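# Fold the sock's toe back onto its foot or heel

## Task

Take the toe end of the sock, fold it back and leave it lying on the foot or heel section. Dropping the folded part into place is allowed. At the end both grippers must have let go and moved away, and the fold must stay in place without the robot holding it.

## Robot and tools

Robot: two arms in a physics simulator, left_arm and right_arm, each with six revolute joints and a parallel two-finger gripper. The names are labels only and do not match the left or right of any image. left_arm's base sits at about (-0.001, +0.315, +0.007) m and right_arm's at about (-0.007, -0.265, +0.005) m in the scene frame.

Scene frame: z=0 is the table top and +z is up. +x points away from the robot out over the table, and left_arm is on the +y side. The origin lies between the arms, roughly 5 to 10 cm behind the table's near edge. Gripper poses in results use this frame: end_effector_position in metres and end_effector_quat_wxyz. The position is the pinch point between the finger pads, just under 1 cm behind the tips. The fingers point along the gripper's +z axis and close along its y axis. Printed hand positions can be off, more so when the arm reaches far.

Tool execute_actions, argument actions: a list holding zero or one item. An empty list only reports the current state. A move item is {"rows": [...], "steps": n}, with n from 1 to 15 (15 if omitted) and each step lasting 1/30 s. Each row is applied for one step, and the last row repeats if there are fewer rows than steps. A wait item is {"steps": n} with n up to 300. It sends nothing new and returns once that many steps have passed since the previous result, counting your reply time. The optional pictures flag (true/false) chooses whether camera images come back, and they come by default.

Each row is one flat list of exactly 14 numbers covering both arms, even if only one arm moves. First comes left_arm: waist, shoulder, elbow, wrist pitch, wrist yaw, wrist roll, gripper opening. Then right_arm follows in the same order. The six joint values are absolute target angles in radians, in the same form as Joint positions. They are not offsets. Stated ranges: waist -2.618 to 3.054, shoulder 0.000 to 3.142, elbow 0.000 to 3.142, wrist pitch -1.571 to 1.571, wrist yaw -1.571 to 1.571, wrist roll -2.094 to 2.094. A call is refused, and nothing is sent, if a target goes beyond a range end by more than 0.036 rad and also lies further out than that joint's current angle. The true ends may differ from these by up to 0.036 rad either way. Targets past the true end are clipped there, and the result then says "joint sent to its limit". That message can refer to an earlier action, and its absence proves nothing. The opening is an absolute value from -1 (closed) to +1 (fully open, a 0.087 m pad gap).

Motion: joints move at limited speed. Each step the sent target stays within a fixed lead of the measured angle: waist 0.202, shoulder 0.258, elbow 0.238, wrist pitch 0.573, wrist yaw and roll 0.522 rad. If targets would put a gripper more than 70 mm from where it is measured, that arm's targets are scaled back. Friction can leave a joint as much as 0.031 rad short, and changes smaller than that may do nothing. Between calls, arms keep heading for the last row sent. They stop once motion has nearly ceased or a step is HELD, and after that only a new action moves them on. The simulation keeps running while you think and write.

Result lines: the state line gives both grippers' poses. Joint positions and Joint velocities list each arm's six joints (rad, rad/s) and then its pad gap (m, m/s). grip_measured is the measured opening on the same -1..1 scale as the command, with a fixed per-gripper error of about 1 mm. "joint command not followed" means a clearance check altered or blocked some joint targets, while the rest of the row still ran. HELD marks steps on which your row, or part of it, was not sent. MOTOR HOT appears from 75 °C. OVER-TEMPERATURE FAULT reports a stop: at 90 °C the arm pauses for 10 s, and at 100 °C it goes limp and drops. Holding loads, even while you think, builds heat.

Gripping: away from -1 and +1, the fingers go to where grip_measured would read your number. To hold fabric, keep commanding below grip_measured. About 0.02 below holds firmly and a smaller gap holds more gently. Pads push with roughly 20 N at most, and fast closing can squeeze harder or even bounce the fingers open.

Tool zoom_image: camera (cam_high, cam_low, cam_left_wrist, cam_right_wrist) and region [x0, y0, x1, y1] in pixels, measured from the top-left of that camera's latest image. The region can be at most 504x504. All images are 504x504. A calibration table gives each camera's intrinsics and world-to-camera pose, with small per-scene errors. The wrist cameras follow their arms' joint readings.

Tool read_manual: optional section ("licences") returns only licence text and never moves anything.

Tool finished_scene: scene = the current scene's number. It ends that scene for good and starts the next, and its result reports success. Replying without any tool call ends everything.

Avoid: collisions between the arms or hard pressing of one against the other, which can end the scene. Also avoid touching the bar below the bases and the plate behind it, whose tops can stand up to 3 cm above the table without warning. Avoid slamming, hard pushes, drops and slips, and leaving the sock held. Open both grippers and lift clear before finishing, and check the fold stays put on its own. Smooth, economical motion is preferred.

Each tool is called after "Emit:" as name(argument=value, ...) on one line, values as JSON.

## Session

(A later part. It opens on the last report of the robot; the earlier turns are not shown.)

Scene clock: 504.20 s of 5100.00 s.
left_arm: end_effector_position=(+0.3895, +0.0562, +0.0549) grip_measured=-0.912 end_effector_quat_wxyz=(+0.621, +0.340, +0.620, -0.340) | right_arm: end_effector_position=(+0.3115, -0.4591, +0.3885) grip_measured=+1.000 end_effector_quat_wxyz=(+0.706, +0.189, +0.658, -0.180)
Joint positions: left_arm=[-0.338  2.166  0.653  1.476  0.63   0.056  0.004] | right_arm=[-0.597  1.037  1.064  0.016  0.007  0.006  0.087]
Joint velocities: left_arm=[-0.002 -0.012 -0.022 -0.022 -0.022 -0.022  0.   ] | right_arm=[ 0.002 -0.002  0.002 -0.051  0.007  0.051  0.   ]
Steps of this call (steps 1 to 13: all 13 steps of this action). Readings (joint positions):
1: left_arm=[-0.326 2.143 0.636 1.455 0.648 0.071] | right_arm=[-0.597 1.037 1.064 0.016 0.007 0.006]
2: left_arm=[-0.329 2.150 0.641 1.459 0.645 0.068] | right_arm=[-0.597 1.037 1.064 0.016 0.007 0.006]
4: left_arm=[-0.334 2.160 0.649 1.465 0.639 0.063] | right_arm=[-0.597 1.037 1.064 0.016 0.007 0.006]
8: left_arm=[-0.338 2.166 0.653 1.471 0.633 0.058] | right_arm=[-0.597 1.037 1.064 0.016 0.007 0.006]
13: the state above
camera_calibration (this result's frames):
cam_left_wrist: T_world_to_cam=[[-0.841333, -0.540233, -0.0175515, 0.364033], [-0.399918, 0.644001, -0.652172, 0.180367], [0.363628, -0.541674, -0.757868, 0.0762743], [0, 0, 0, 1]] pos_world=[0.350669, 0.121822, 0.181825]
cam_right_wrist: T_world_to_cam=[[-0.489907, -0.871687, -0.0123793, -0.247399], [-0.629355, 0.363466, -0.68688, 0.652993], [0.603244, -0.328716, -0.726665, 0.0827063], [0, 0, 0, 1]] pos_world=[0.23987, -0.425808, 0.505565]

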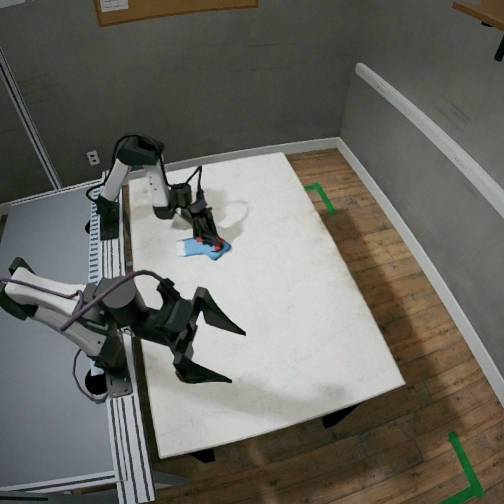

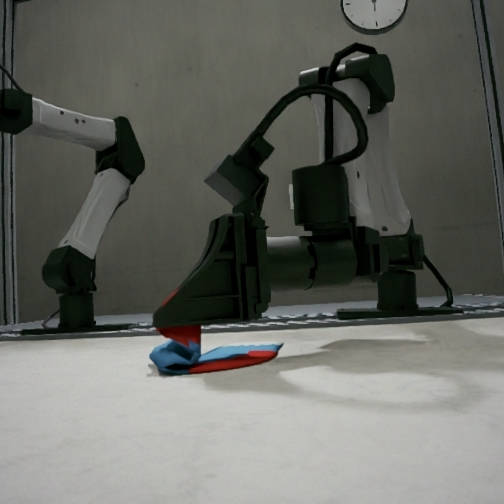

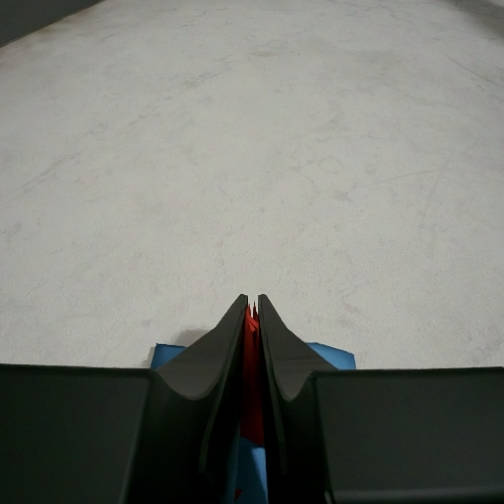

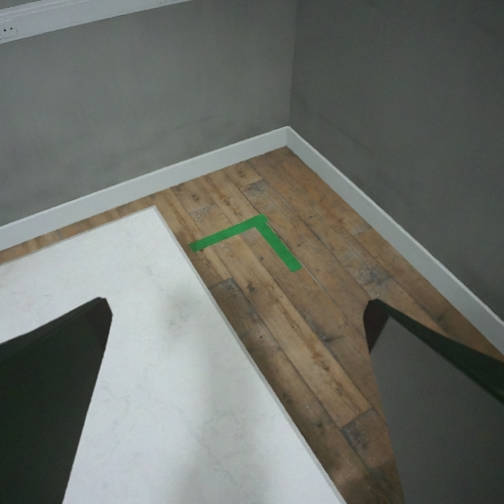

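Emit:
execute_actions(actions=[{"rows": [[-0.340,2.172,0.645,1.490,0.635,0.058,-1,-0.6,1.037,1.064,0.016,0,0,1],[-0.332,2.170,0.622,1.491,0.646,0.064,-1,-0.6,1.037,1.064,0.016,0,0,1],[-0.329,2.170,0.619,1.492,0.648,0.066,-1,-0.6,1.037,1.064,0.016,0,0,1],[-0.326,2.170,0.615,1.494,0.651,0.068,-1,-0.6,1.037,1.064,0.016,0,0,1],[-0.323,2.170,0.610,1.496,0.654,0.070,-1,-0.6,1.037,1.064,0.016,0,0,1],[-0.319,2.170,0.605,1.498,0.657,0.073,-1,-0.6,1.037,1.064,0.016,0,0,1],[-0.315,2.170,0.599,1.501,0.661,0.076,-1,-0.6,1.037,1.064,0.016,0,0,1],[-0.310,2.170,0.593,1.503,0.665,0.078,-1,-0.6,1.037,1.064,0.016,0,0,1],[-0.306,2.170,0.588,1.505,0.668,0.081,-1,-0.6,1.037,1.064,0.016,0,0,1],[-0.303,2.170,0.583,1.507,0.671,0.083,-1,-0.6,1.037,1.064,0.016,0,0,1],[-0.300,2.170,0.579,1.509,0.674,0.085,-1,-0.6,1.037,1.064,0.016,0,0,1],[-0.297,2.170,0.576,1.511,0.676,0.087,-1,-0.6,1.037,1.064,0.016,0,0,1],[-0.296,2.170,0.574,1.512,0.678,0.088,-1,-0.6,1.037,1.064,0.016,0,0,1],[-0.295,2.170,0.573,1.512,0.678,0.088,-1,-0.6,1.037,1.064,0.016,0,0,1]], "steps": 15}], pictures=false)

Emit:
execute_actions(actions=[{"steps": 6}])

Emit:
zoom_image(camera="cam_low", region=[120, 270, 300, 390])

Scene clock: 544.43 s of 5100.00 s.
left_arm: end_effector_position=(+0.3811, +0.0731, +0.0434) grip_measured=-0.912 end_effector_quat_wxyz=(+0.613, +0.341, +0.630, -0.333) | right_arm: end_effector_position=(+0.3115, -0.4591, +0.3885) grip_measured=+1.000 end_effector_quat_wxyz=(+0.706, +0.189, +0.658, -0.180)
Joint positions: left_arm=[-0.301  2.166  0.598  1.498  0.657  0.076  0.004] | right_arm=[-0.597  1.037  1.064  0.016  0.007  0.006  0.087]
Joint velocities: left_arm=[ 0.037 -0.032 -0.032  0.066  0.022  0.051  0.   ] | right_arm=[-0.022 -0.012  0.022 -0.037 -0.007 -0.007  0.   ]
Steps of this call (steps 1 to 15: the robot went on to your last target; steps 16 to 110: nothing new was sent; then 36.07 s passed at rest; steps 111 to 125: all 15 steps of this action). Readings (joint positions):
111: left_arm=[-0.338 2.166 0.653 1.478 0.629 0.055] | right_arm=[-0.597 1.037 1.064 0.016 0.007 0.006]
112: left_arm=[-0.338 2.166 0.653 1.478 0.629 0.055] | right_arm=[-0.597 1.037 1.064 0.016 0.007 0.006]
114: left_arm=[-0.337 2.166 0.652 1.480 0.631 0.057] | right_arm=[-0.597 1.037 1.064 0.016 0.007 0.006]
118: left_arm=[-0.326 2.166 0.628 1.487 0.640 0.063] | right_arm=[-0.597 1.037 1.064 0.016 0.007 0.006]
125: the state above

Scene clock: 544.63 s of 5100.00 s.
left_arm: end_effector_position=(+0.3807, +0.0730, +0.0442) grip_measured=-0.912 end_effector_quat_wxyz=(+0.615, +0.344, +0.627, -0.333) | right_arm: end_effector_position=(+0.3115, -0.4591, +0.3885) grip_measured=+1.000 end_effector_quat_wxyz=(+0.706, +0.189, +0.658, -0.180)
Joint positions: left_arm=[-0.3    2.166  0.597  1.502  0.662  0.079  0.004] | right_arm=[-0.597  1.037  1.064  0.016  0.007  0.006  0.087]
Joint velocities: left_arm=[ 0.027 -0.007 -0.007  0.037 -0.037 -0.007 -0.001] | right_arm=[-0.002 -0.017 -0.007  0.051 -0.007  0.007  0.   ]
Steps of this call (steps 1 to 6: the robot went on to your last target). Readings (joint positions):
1: left_arm=[-0.300 2.166 0.597 1.499 0.658 0.077] | right_arm=[-0.597 1.037 1.064 0.016 0.007 0.006]
2: left_arm=[-0.300 2.166 0.597 1.500 0.660 0.078] | right_arm=[-0.597 1.037 1.064 0.016 0.007 0.006]
4: left_arm=[-0.300 2.166 0.597 1.501 0.661 0.079] | right_arm=[-0.597 1.037 1.064 0.016 0.007 0.006]
6: the state above
camera_calibration (this result's frames):
cam_left_wrist: T_world_to_cam=[[-0.839273, -0.543282, -0.0215823, 0.365112], [-0.408508, 0.656273, -0.634372, 0.160658], [0.358806, -0.523595, -0.772727, 0.0816709], [0, 0, 0, 1]] pos_world=[0.342754, 0.135685, 0.172906]
cam_right_wrist: T_world_to_cam=[[-0.489907, -0.871687, -0.0123793, -0.247399], [-0.629355, 0.363466, -0.68688, 0.652993], [0.603244, -0.328716, -0.726665, 0.0827063], [0, 0, 0, 1]] pos_world=[0.23987, -0.425808, 0.505565]

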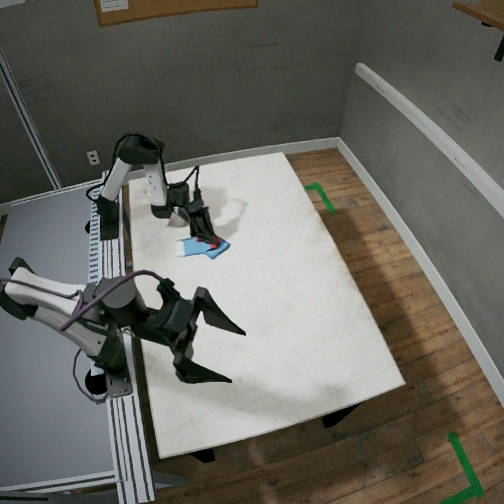

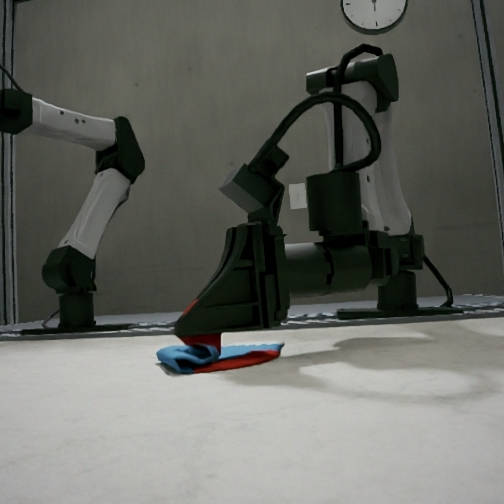

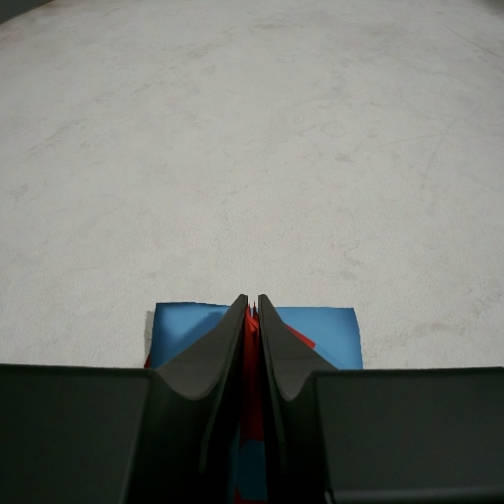

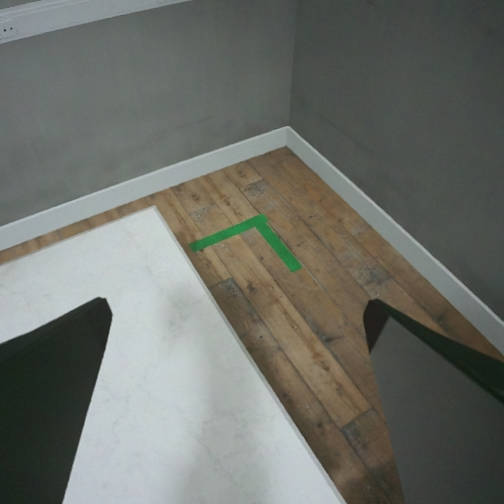

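Region (120, 270, 300, 390) of cam_low's 504x504 image, scaled by 2.800, with more detail than that image has.

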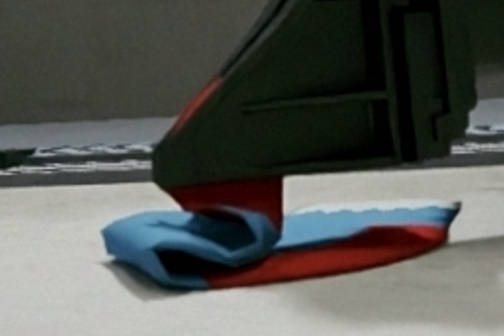

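Emit:
execute_actions(actions=[{"rows": [[-0.295,2.170,0.573,1.512,0.678,0.088,-0.90,-0.6,1.037,1.064,0.016,0,0,1],[-0.294,2.165,0.572,1.512,0.679,0.088,-0.86,-0.6,1.037,1.064,0.016,0,0,1],[-0.292,2.158,0.570,1.512,0.681,0.088,-0.80,-0.6,1.037,1.064,0.016,0,0,1],[-0.290,2.152,0.567,1.512,0.683,0.088,-0.72,-0.6,1.037,1.064,0.016,0,0,1],[-0.288,2.149,0.564,1.512,0.685,0.088,-0.63,-0.6,1.037,1.064,0.016,0,0,1],[-0.286,2.146,0.561,1.512,0.687,0.088,-0.53,-0.6,1.037,1.064,0.016,0,0,1],[-0.284,2.143,0.558,1.512,0.689,0.088,-0.42,-0.6,1.037,1.064,0.016,0,0,1],[-0.282,2.140,0.555,1.512,0.691,0.088,-0.30,-0.6,1.037,1.064,0.016,0,0,1],[-0.280,2.138,0.552,1.512,0.693,0.088,-0.18,-0.6,1.037,1.064,0.016,0,0,1],[-0.278,2.136,0.549,1.512,0.695,0.088,-0.06,-0.6,1.037,1.064,0.016,0,0,1],[-0.277,2.134,0.547,1.512,0.696,0.088,0.06,-0.6,1.037,1.064,0.016,0,0,1],[-0.276,2.133,0.545,1.512,0.697,0.088,0.18,-0.6,1.037,1.064,0.016,0,0,1],[-0.276,2.133,0.545,1.512,0.697,0.088,0.30,-0.6,1.037,1.064,0.016,0,0,1],[-0.276,2.133,0.545,1.512,0.697,0.088,0.42,-0.6,1.037,1.064,0.016,0,0,1],[-0.276,2.133,0.545,1.512,0.697,0.088,0.54,-0.6,1.037,1.064,0.016,0,0,1]], "steps": 15}], pictures=false)

Emit:
execute_actions(actions=[{"rows": [[-0.276,2.133,0.545,1.512,0.697,0.088,0.66,-0.6,1.037,1.064,0.016,0,0,1],[-0.276,2.133,0.545,1.512,0.697,0.088,0.78,-0.6,1.037,1.064,0.016,0,0,1],[-0.276,2.133,0.545,1.512,0.697,0.088,0.90,-0.6,1.037,1.064,0.016,0,0,1],[-0.276,2.133,0.545,1.512,0.697,0.088,1,-0.6,1.037,1.064,0.016,0,0,1]], "steps": 12}])

Emit:
zoom_image(camera="cam_low", region=[120, 270, 300, 390])

Scene clock: 559.37 s of 5100.00 s.
left_arm: end_effector_position=(+0.3762, +0.0804, +0.0448) grip_measured=+0.475 end_effector_quat_wxyz=(+0.612, +0.343, +0.629, -0.333) | right_arm: end_effector_position=(+0.3115, -0.4591, +0.3885) grip_measured=+1.000 end_effector_quat_wxyz=(+0.706, +0.189, +0.658, -0.180)
Joint positions: left_arm=[-0.282  2.147  0.569  1.503  0.68   0.081  0.065] | right_arm=[-0.597  1.037  1.064  0.016  0.007  0.006  0.087]
Joint velocities: left_arm=[-0.007 -0.012  0.002 -0.051  0.081 -0.066  0.116] | right_arm=[ 0.007 -0.017  0.007 -0.081 -0.066  0.007  0.   ]
Steps of this call (steps 1 to 15: the robot went on to your last target; steps 16 to 110: nothing new was sent; then 10.57 s passed at rest; steps 111 to 125: all 15 steps of this action). Readings (joint positions):
111: left_arm=[-0.300 2.166 0.597 1.503 0.664 0.081] | right_arm=[-0.597 1.037 1.064 0.016 0.007 0.006]
112: left_arm=[-0.300 2.166 0.597 1.503 0.664 0.081] | right_arm=[-0.597 1.037 1.064 0.016 0.007 0.006]
114: left_arm=[-0.300 2.166 0.597 1.503 0.666 0.081] | right_arm=[-0.597 1.037 1.064 0.016 0.007 0.006]
118: left_arm=[-0.293 2.161 0.587 1.503 0.671 0.081] | right_arm=[-0.597 1.037 1.064 0.016 0.007 0.006]
125: the state above

Scene clock: 559.77 s of 5100.00 s.
left_arm: end_effector_position=(+0.3757, +0.0801, +0.0448) grip_measured=+1.000 end_effector_quat_wxyz=(+0.612, +0.344, +0.629, -0.334) | right_arm: end_effector_position=(+0.3115, -0.4591, +0.3885) grip_measured=+1.000 end_effector_quat_wxyz=(+0.706, +0.189, +0.658, -0.180)
Joint positions: left_arm=[-0.282  2.147  0.569  1.503  0.683  0.081  0.087] | right_arm=[-0.597  1.037  1.064  0.016  0.007  0.006  0.087]
Joint velocities: left_arm=[-0.002 -0.012  0.012  0.051  0.066 -0.037  0.   ] | right_arm=[-0.002 -0.007 -0.012 -0.022 -0.081 -0.022  0.   ]
Steps of this call (steps 1 to 12: all 12 steps of this action). Readings (joint positions):
1: left_arm=[-0.282 2.147 0.569 1.503 0.681 0.081] | right_arm=[-0.597 1.037 1.064 0.016 0.007 0.006]
2: left_arm=[-0.282 2.147 0.569 1.503 0.681 0.081] | right_arm=[-0.597 1.037 1.064 0.016 0.007 0.006]
4: left_arm=[-0.282 2.147 0.569 1.503 0.682 0.081] | right_arm=[-0.597 1.037 1.064 0.016 0.007 0.006]
8: left_arm=[-0.282 2.147 0.569 1.503 0.682 0.081] | right_arm=[-0.597 1.037 1.064 0.016 0.007 0.006]
12: the state above
camera_calibration (this result's frames):
cam_left_wrist: T_world_to_cam=[[-0.840818, -0.54103, -0.0176663, 0.365072], [-0.410563, 0.658649, -0.630571, 0.15472], [0.352794, -0.522942, -0.775931, 0.0899746], [0, 0, 0, 1]] pos_world=[0.338739, 0.14266, 0.173826]
cam_right_wrist: T_world_to_cam=[[-0.489907, -0.871687, -0.0123793, -0.247399], [-0.629355, 0.363466, -0.68688, 0.652993], [0.603244, -0.328716, -0.726665, 0.0827063], [0, 0, 0, 1]] pos_world=[0.23987, -0.425808, 0.505565]

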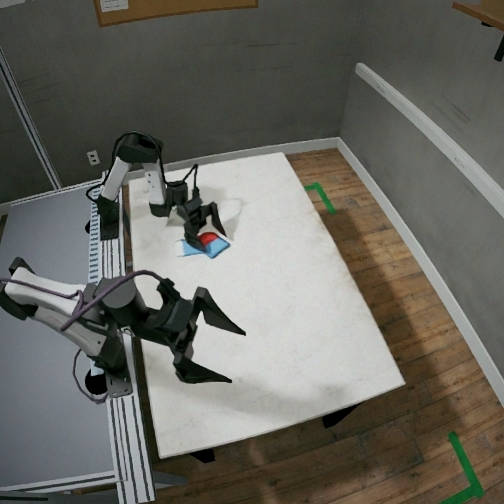

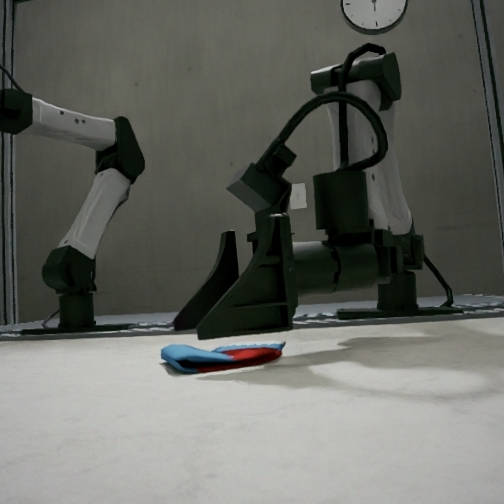

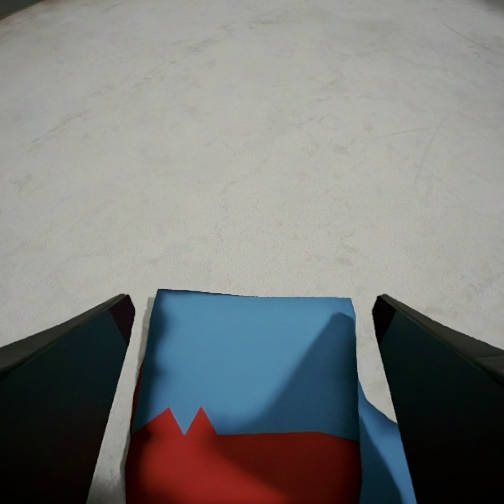

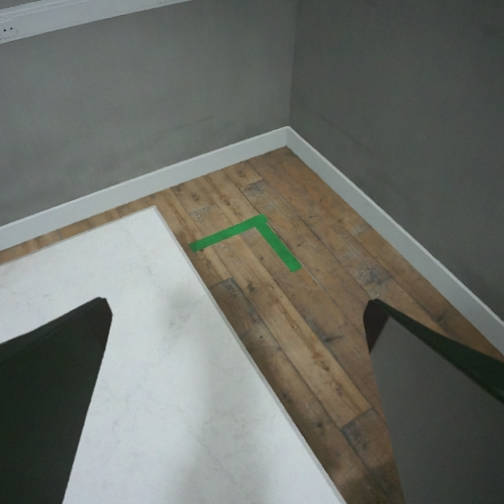

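Region (120, 270, 300, 390) of cam_low's 504x504 image, scaled by 2.800, with more detail than that image has.

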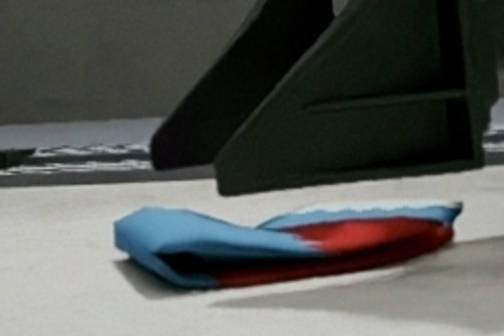

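Emit:
execute_actions(actions=[{"rows": [[-0.275,2.131,0.56,1.498,0.69,0.085,1,-0.6,1.037,1.064,0.016,0,0,1],[-0.273,2.124,0.56,1.493,0.69,0.085,1,-0.6,1.037,1.064,0.016,0,0,1],[-0.270,2.113,0.56,1.485,0.69,0.085,1,-0.6,1.037,1.064,0.016,0,0,1],[-0.265,2.098,0.56,1.475,0.69,0.085,1,-0.6,1.037,1.064,0.016,0,0,1],[-0.259,2.080,0.56,1.461,0.69,0.085,1,-0.6,1.037,1.064,0.016,0,0,1],[-0.252,2.058,0.56,1.446,0.69,0.085,1,-0.6,1.037,1.064,0.016,0,0,1],[-0.245,2.034,0.56,1.429,0.69,0.085,1,-0.6,1.037,1.064,0.016,0,0,1],[-0.236,2.008,0.56,1.410,0.69,0.085,1,-0.6,1.037,1.064,0.016,0,0,1],[-0.227,1.980,0.56,1.389,0.69,0.085,1,-0.6,1.037,1.064,0.016,0,0,1],[-0.218,1.951,0.56,1.368,0.69,0.085,1,-0.6,1.037,1.064,0.016,0,0,1],[-0.208,1.920,0.56,1.346,0.69,0.085,1,-0.6,1.037,1.064,0.016,0,0,1],[-0.198,1.888,0.56,1.323,0.69,0.085,1,-0.6,1.037,1.064,0.016,0,0,1],[-0.188,1.857,0.56,1.300,0.69,0.085,1,-0.6,1.037,1.064,0.016,0,0,1],[-0.178,1.825,0.56,1.277,0.69,0.085,1,-0.6,1.037,1.064,0.016,0,0,1],[-0.168,1.793,0.56,1.254,0.69,0.085,1,-0.6,1.037,1.064,0.016,0,0,1]], "steps": 15}], pictures=false)

Emit:
execute_actions(actions=[{"rows": [[-0.158,1.762,0.56,1.232,0.69,0.085,1,-0.6,1.037,1.064,0.016,0,0,1],[-0.149,1.733,0.56,1.211,0.69,0.085,1,-0.6,1.037,1.064,0.016,0,0,1],[-0.140,1.705,0.56,1.190,0.69,0.085,1,-0.6,1.037,1.064,0.016,0,0,1],[-0.131,1.679,0.56,1.171,0.69,0.085,1,-0.6,1.037,1.064,0.016,0,0,1],[-0.124,1.655,0.56,1.154,0.69,0.085,1,-0.6,1.037,1.064,0.016,0,0,1],[-0.117,1.633,0.56,1.139,0.69,0.085,1,-0.6,1.037,1.064,0.016,0,0,1],[-0.111,1.615,0.56,1.125,0.69,0.085,1,-0.6,1.037,1.064,0.016,0,0,1],[-0.106,1.600,0.56,1.115,0.69,0.085,1,-0.6,1.037,1.064,0.016,0,0,1],[-0.103,1.589,0.56,1.107,0.69,0.085,1,-0.6,1.037,1.064,0.016,0,0,1],[-0.101,1.582,0.56,1.102,0.69,0.085,1,-0.6,1.037,1.064,0.016,0,0,1],[-0.100,1.580,0.56,1.100,0.69,0.085,1,-0.6,1.037,1.064,0.016,0,0,1]], "steps": 15}])

Emit:
zoom_image(camera="cam_high", region=[150, 190, 260, 280])

Scene clock: 584.20 s of 5100.00 s.
left_arm: end_effector_position=(+0.4006, +0.1179, +0.1279) grip_measured=+1.000 end_effector_quat_wxyz=(+0.669, +0.322, +0.602, -0.294) | right_arm: end_effector_position=(+0.3115, -0.4591, +0.3885) grip_measured=+1.000 end_effector_quat_wxyz=(+0.706, +0.189, +0.658, -0.180)
Joint positions: left_arm=[-0.191  1.86   0.569  1.342  0.683  0.081  0.087] | right_arm=[-0.597  1.037  1.064  0.016  0.007  0.006  0.087]
Joint velocities: left_arm=[ 0.271 -0.93  -0.002 -0.593 -0.037 -0.051  0.   ] | right_arm=[ 0.002  0.012 -0.007 -0.051 -0.007  0.007  0.   ]
Steps of this call (steps 1 to 15: the robot went on to your last target; steps 16 to 110: nothing new was sent; then 20.27 s passed at rest; steps 111 to 125: all 15 steps of this action). Readings (joint positions):
111: left_arm=[-0.282 2.147 0.569 1.503 0.683 0.081] | right_arm=[-0.597 1.037 1.064 0.016 0.007 0.006]
112: left_arm=[-0.282 2.146 0.569 1.502 0.683 0.081] | right_arm=[-0.597 1.037 1.064 0.016 0.007 0.006]
114: left_arm=[-0.280 2.136 0.569 1.493 0.683 0.081] | right_arm=[-0.597 1.037 1.064 0.016 0.007 0.006]
118: left_arm=[-0.259 2.069 0.569 1.454 0.683 0.081] | right_arm=[-0.597 1.037 1.064 0.016 0.007 0.006]
125: the state above

Scene clock: 584.70 s of 5100.00 s.
left_arm: end_effector_position=(+0.4022, +0.1574, +0.1919) grip_measured=+1.000 end_effector_quat_wxyz=(+0.699, +0.301, +0.595, -0.258) | right_arm: end_effector_position=(+0.3115, -0.4591, +0.3885) grip_measured=+1.000 end_effector_quat_wxyz=(+0.706, +0.189, +0.658, -0.180)
Joint positions: left_arm=[-0.106  1.589  0.569  1.133  0.683  0.081  0.087] | right_arm=[-0.597  1.037  1.064  0.016  0.007  0.006  0.087]
Joint velocities: left_arm=[-0.022  0.002 -0.012 -0.227  0.022  0.081  0.   ] | right_arm=[-0.007 -0.012 -0.002 -0.037  0.037 -0.022  0.   ]
Steps of this call (steps 1 to 15: all 15 steps of this action). Readings (joint positions):
1: left_arm=[-0.181 1.828 0.569 1.323 0.683 0.081] | right_arm=[-0.597 1.037 1.064 0.016 0.007 0.006]
2: left_arm=[-0.171 1.796 0.569 1.304 0.683 0.081] | right_arm=[-0.597 1.037 1.064 0.016 0.007 0.006]
4: left_arm=[-0.152 1.736 0.569 1.265 0.683 0.081] | right_arm=[-0.597 1.037 1.064 0.016 0.007 0.006]
8: left_arm=[-0.121 1.639 0.569 1.196 0.683 0.081] | right_arm=[-0.597 1.037 1.064 0.016 0.007 0.006]
15: the state above
camera_calibration (this result's frames):
cam_left_wrist: T_world_to_cam=[[-0.714612, -0.687369, -0.129825, 0.425531], [-0.402943, 0.556192, -0.726834, 0.238917], [0.57181, -0.467092, -0.674432, 0.118848], [0, 0, 0, 1]] pos_world=[0.332401, 0.215126, 0.309052]
cam_right_wrist: T_world_to_cam=[[-0.489907, -0.871687, -0.0123793, -0.247399], [-0.629355, 0.363466, -0.68688, 0.652993], [0.603244, -0.328716, -0.726665, 0.0827063], [0, 0, 0, 1]] pos_world=[0.23987, -0.425808, 0.505565]

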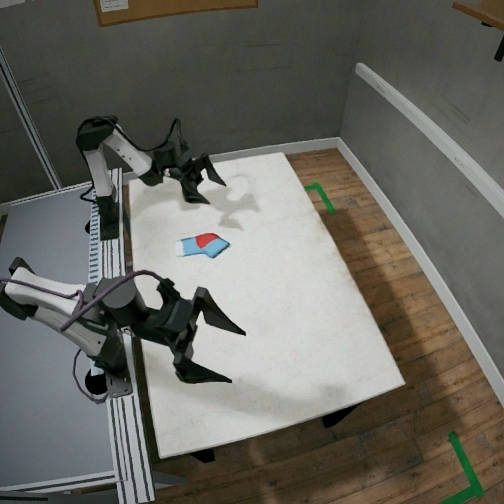

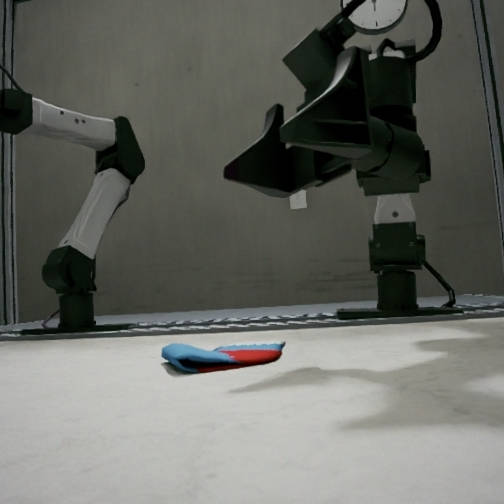

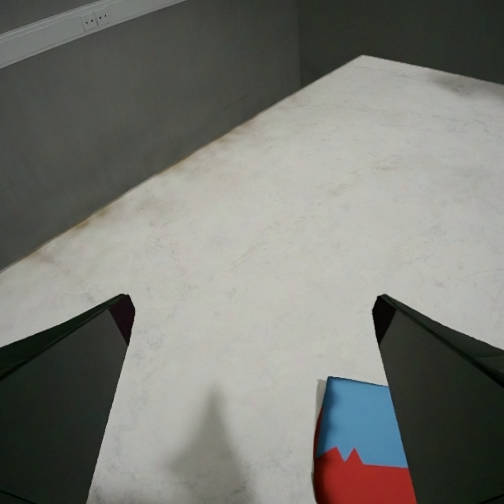

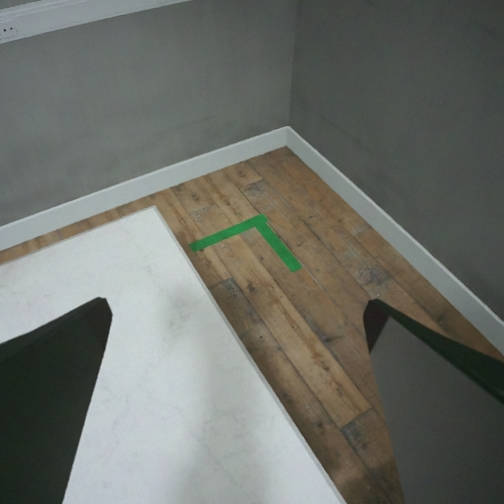

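Region (150, 190, 260, 280) of cam_high's 504x504 image, scaled by 4.582, with more detail than that image has; it fills the top 412 rows of this view, and the rest is white.

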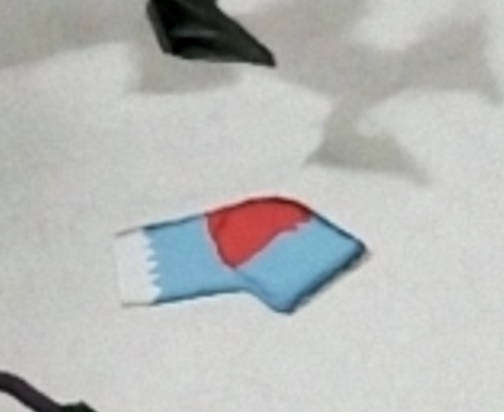

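Emit:
finished_scene(scene=2)

The scene is finished: the task was done.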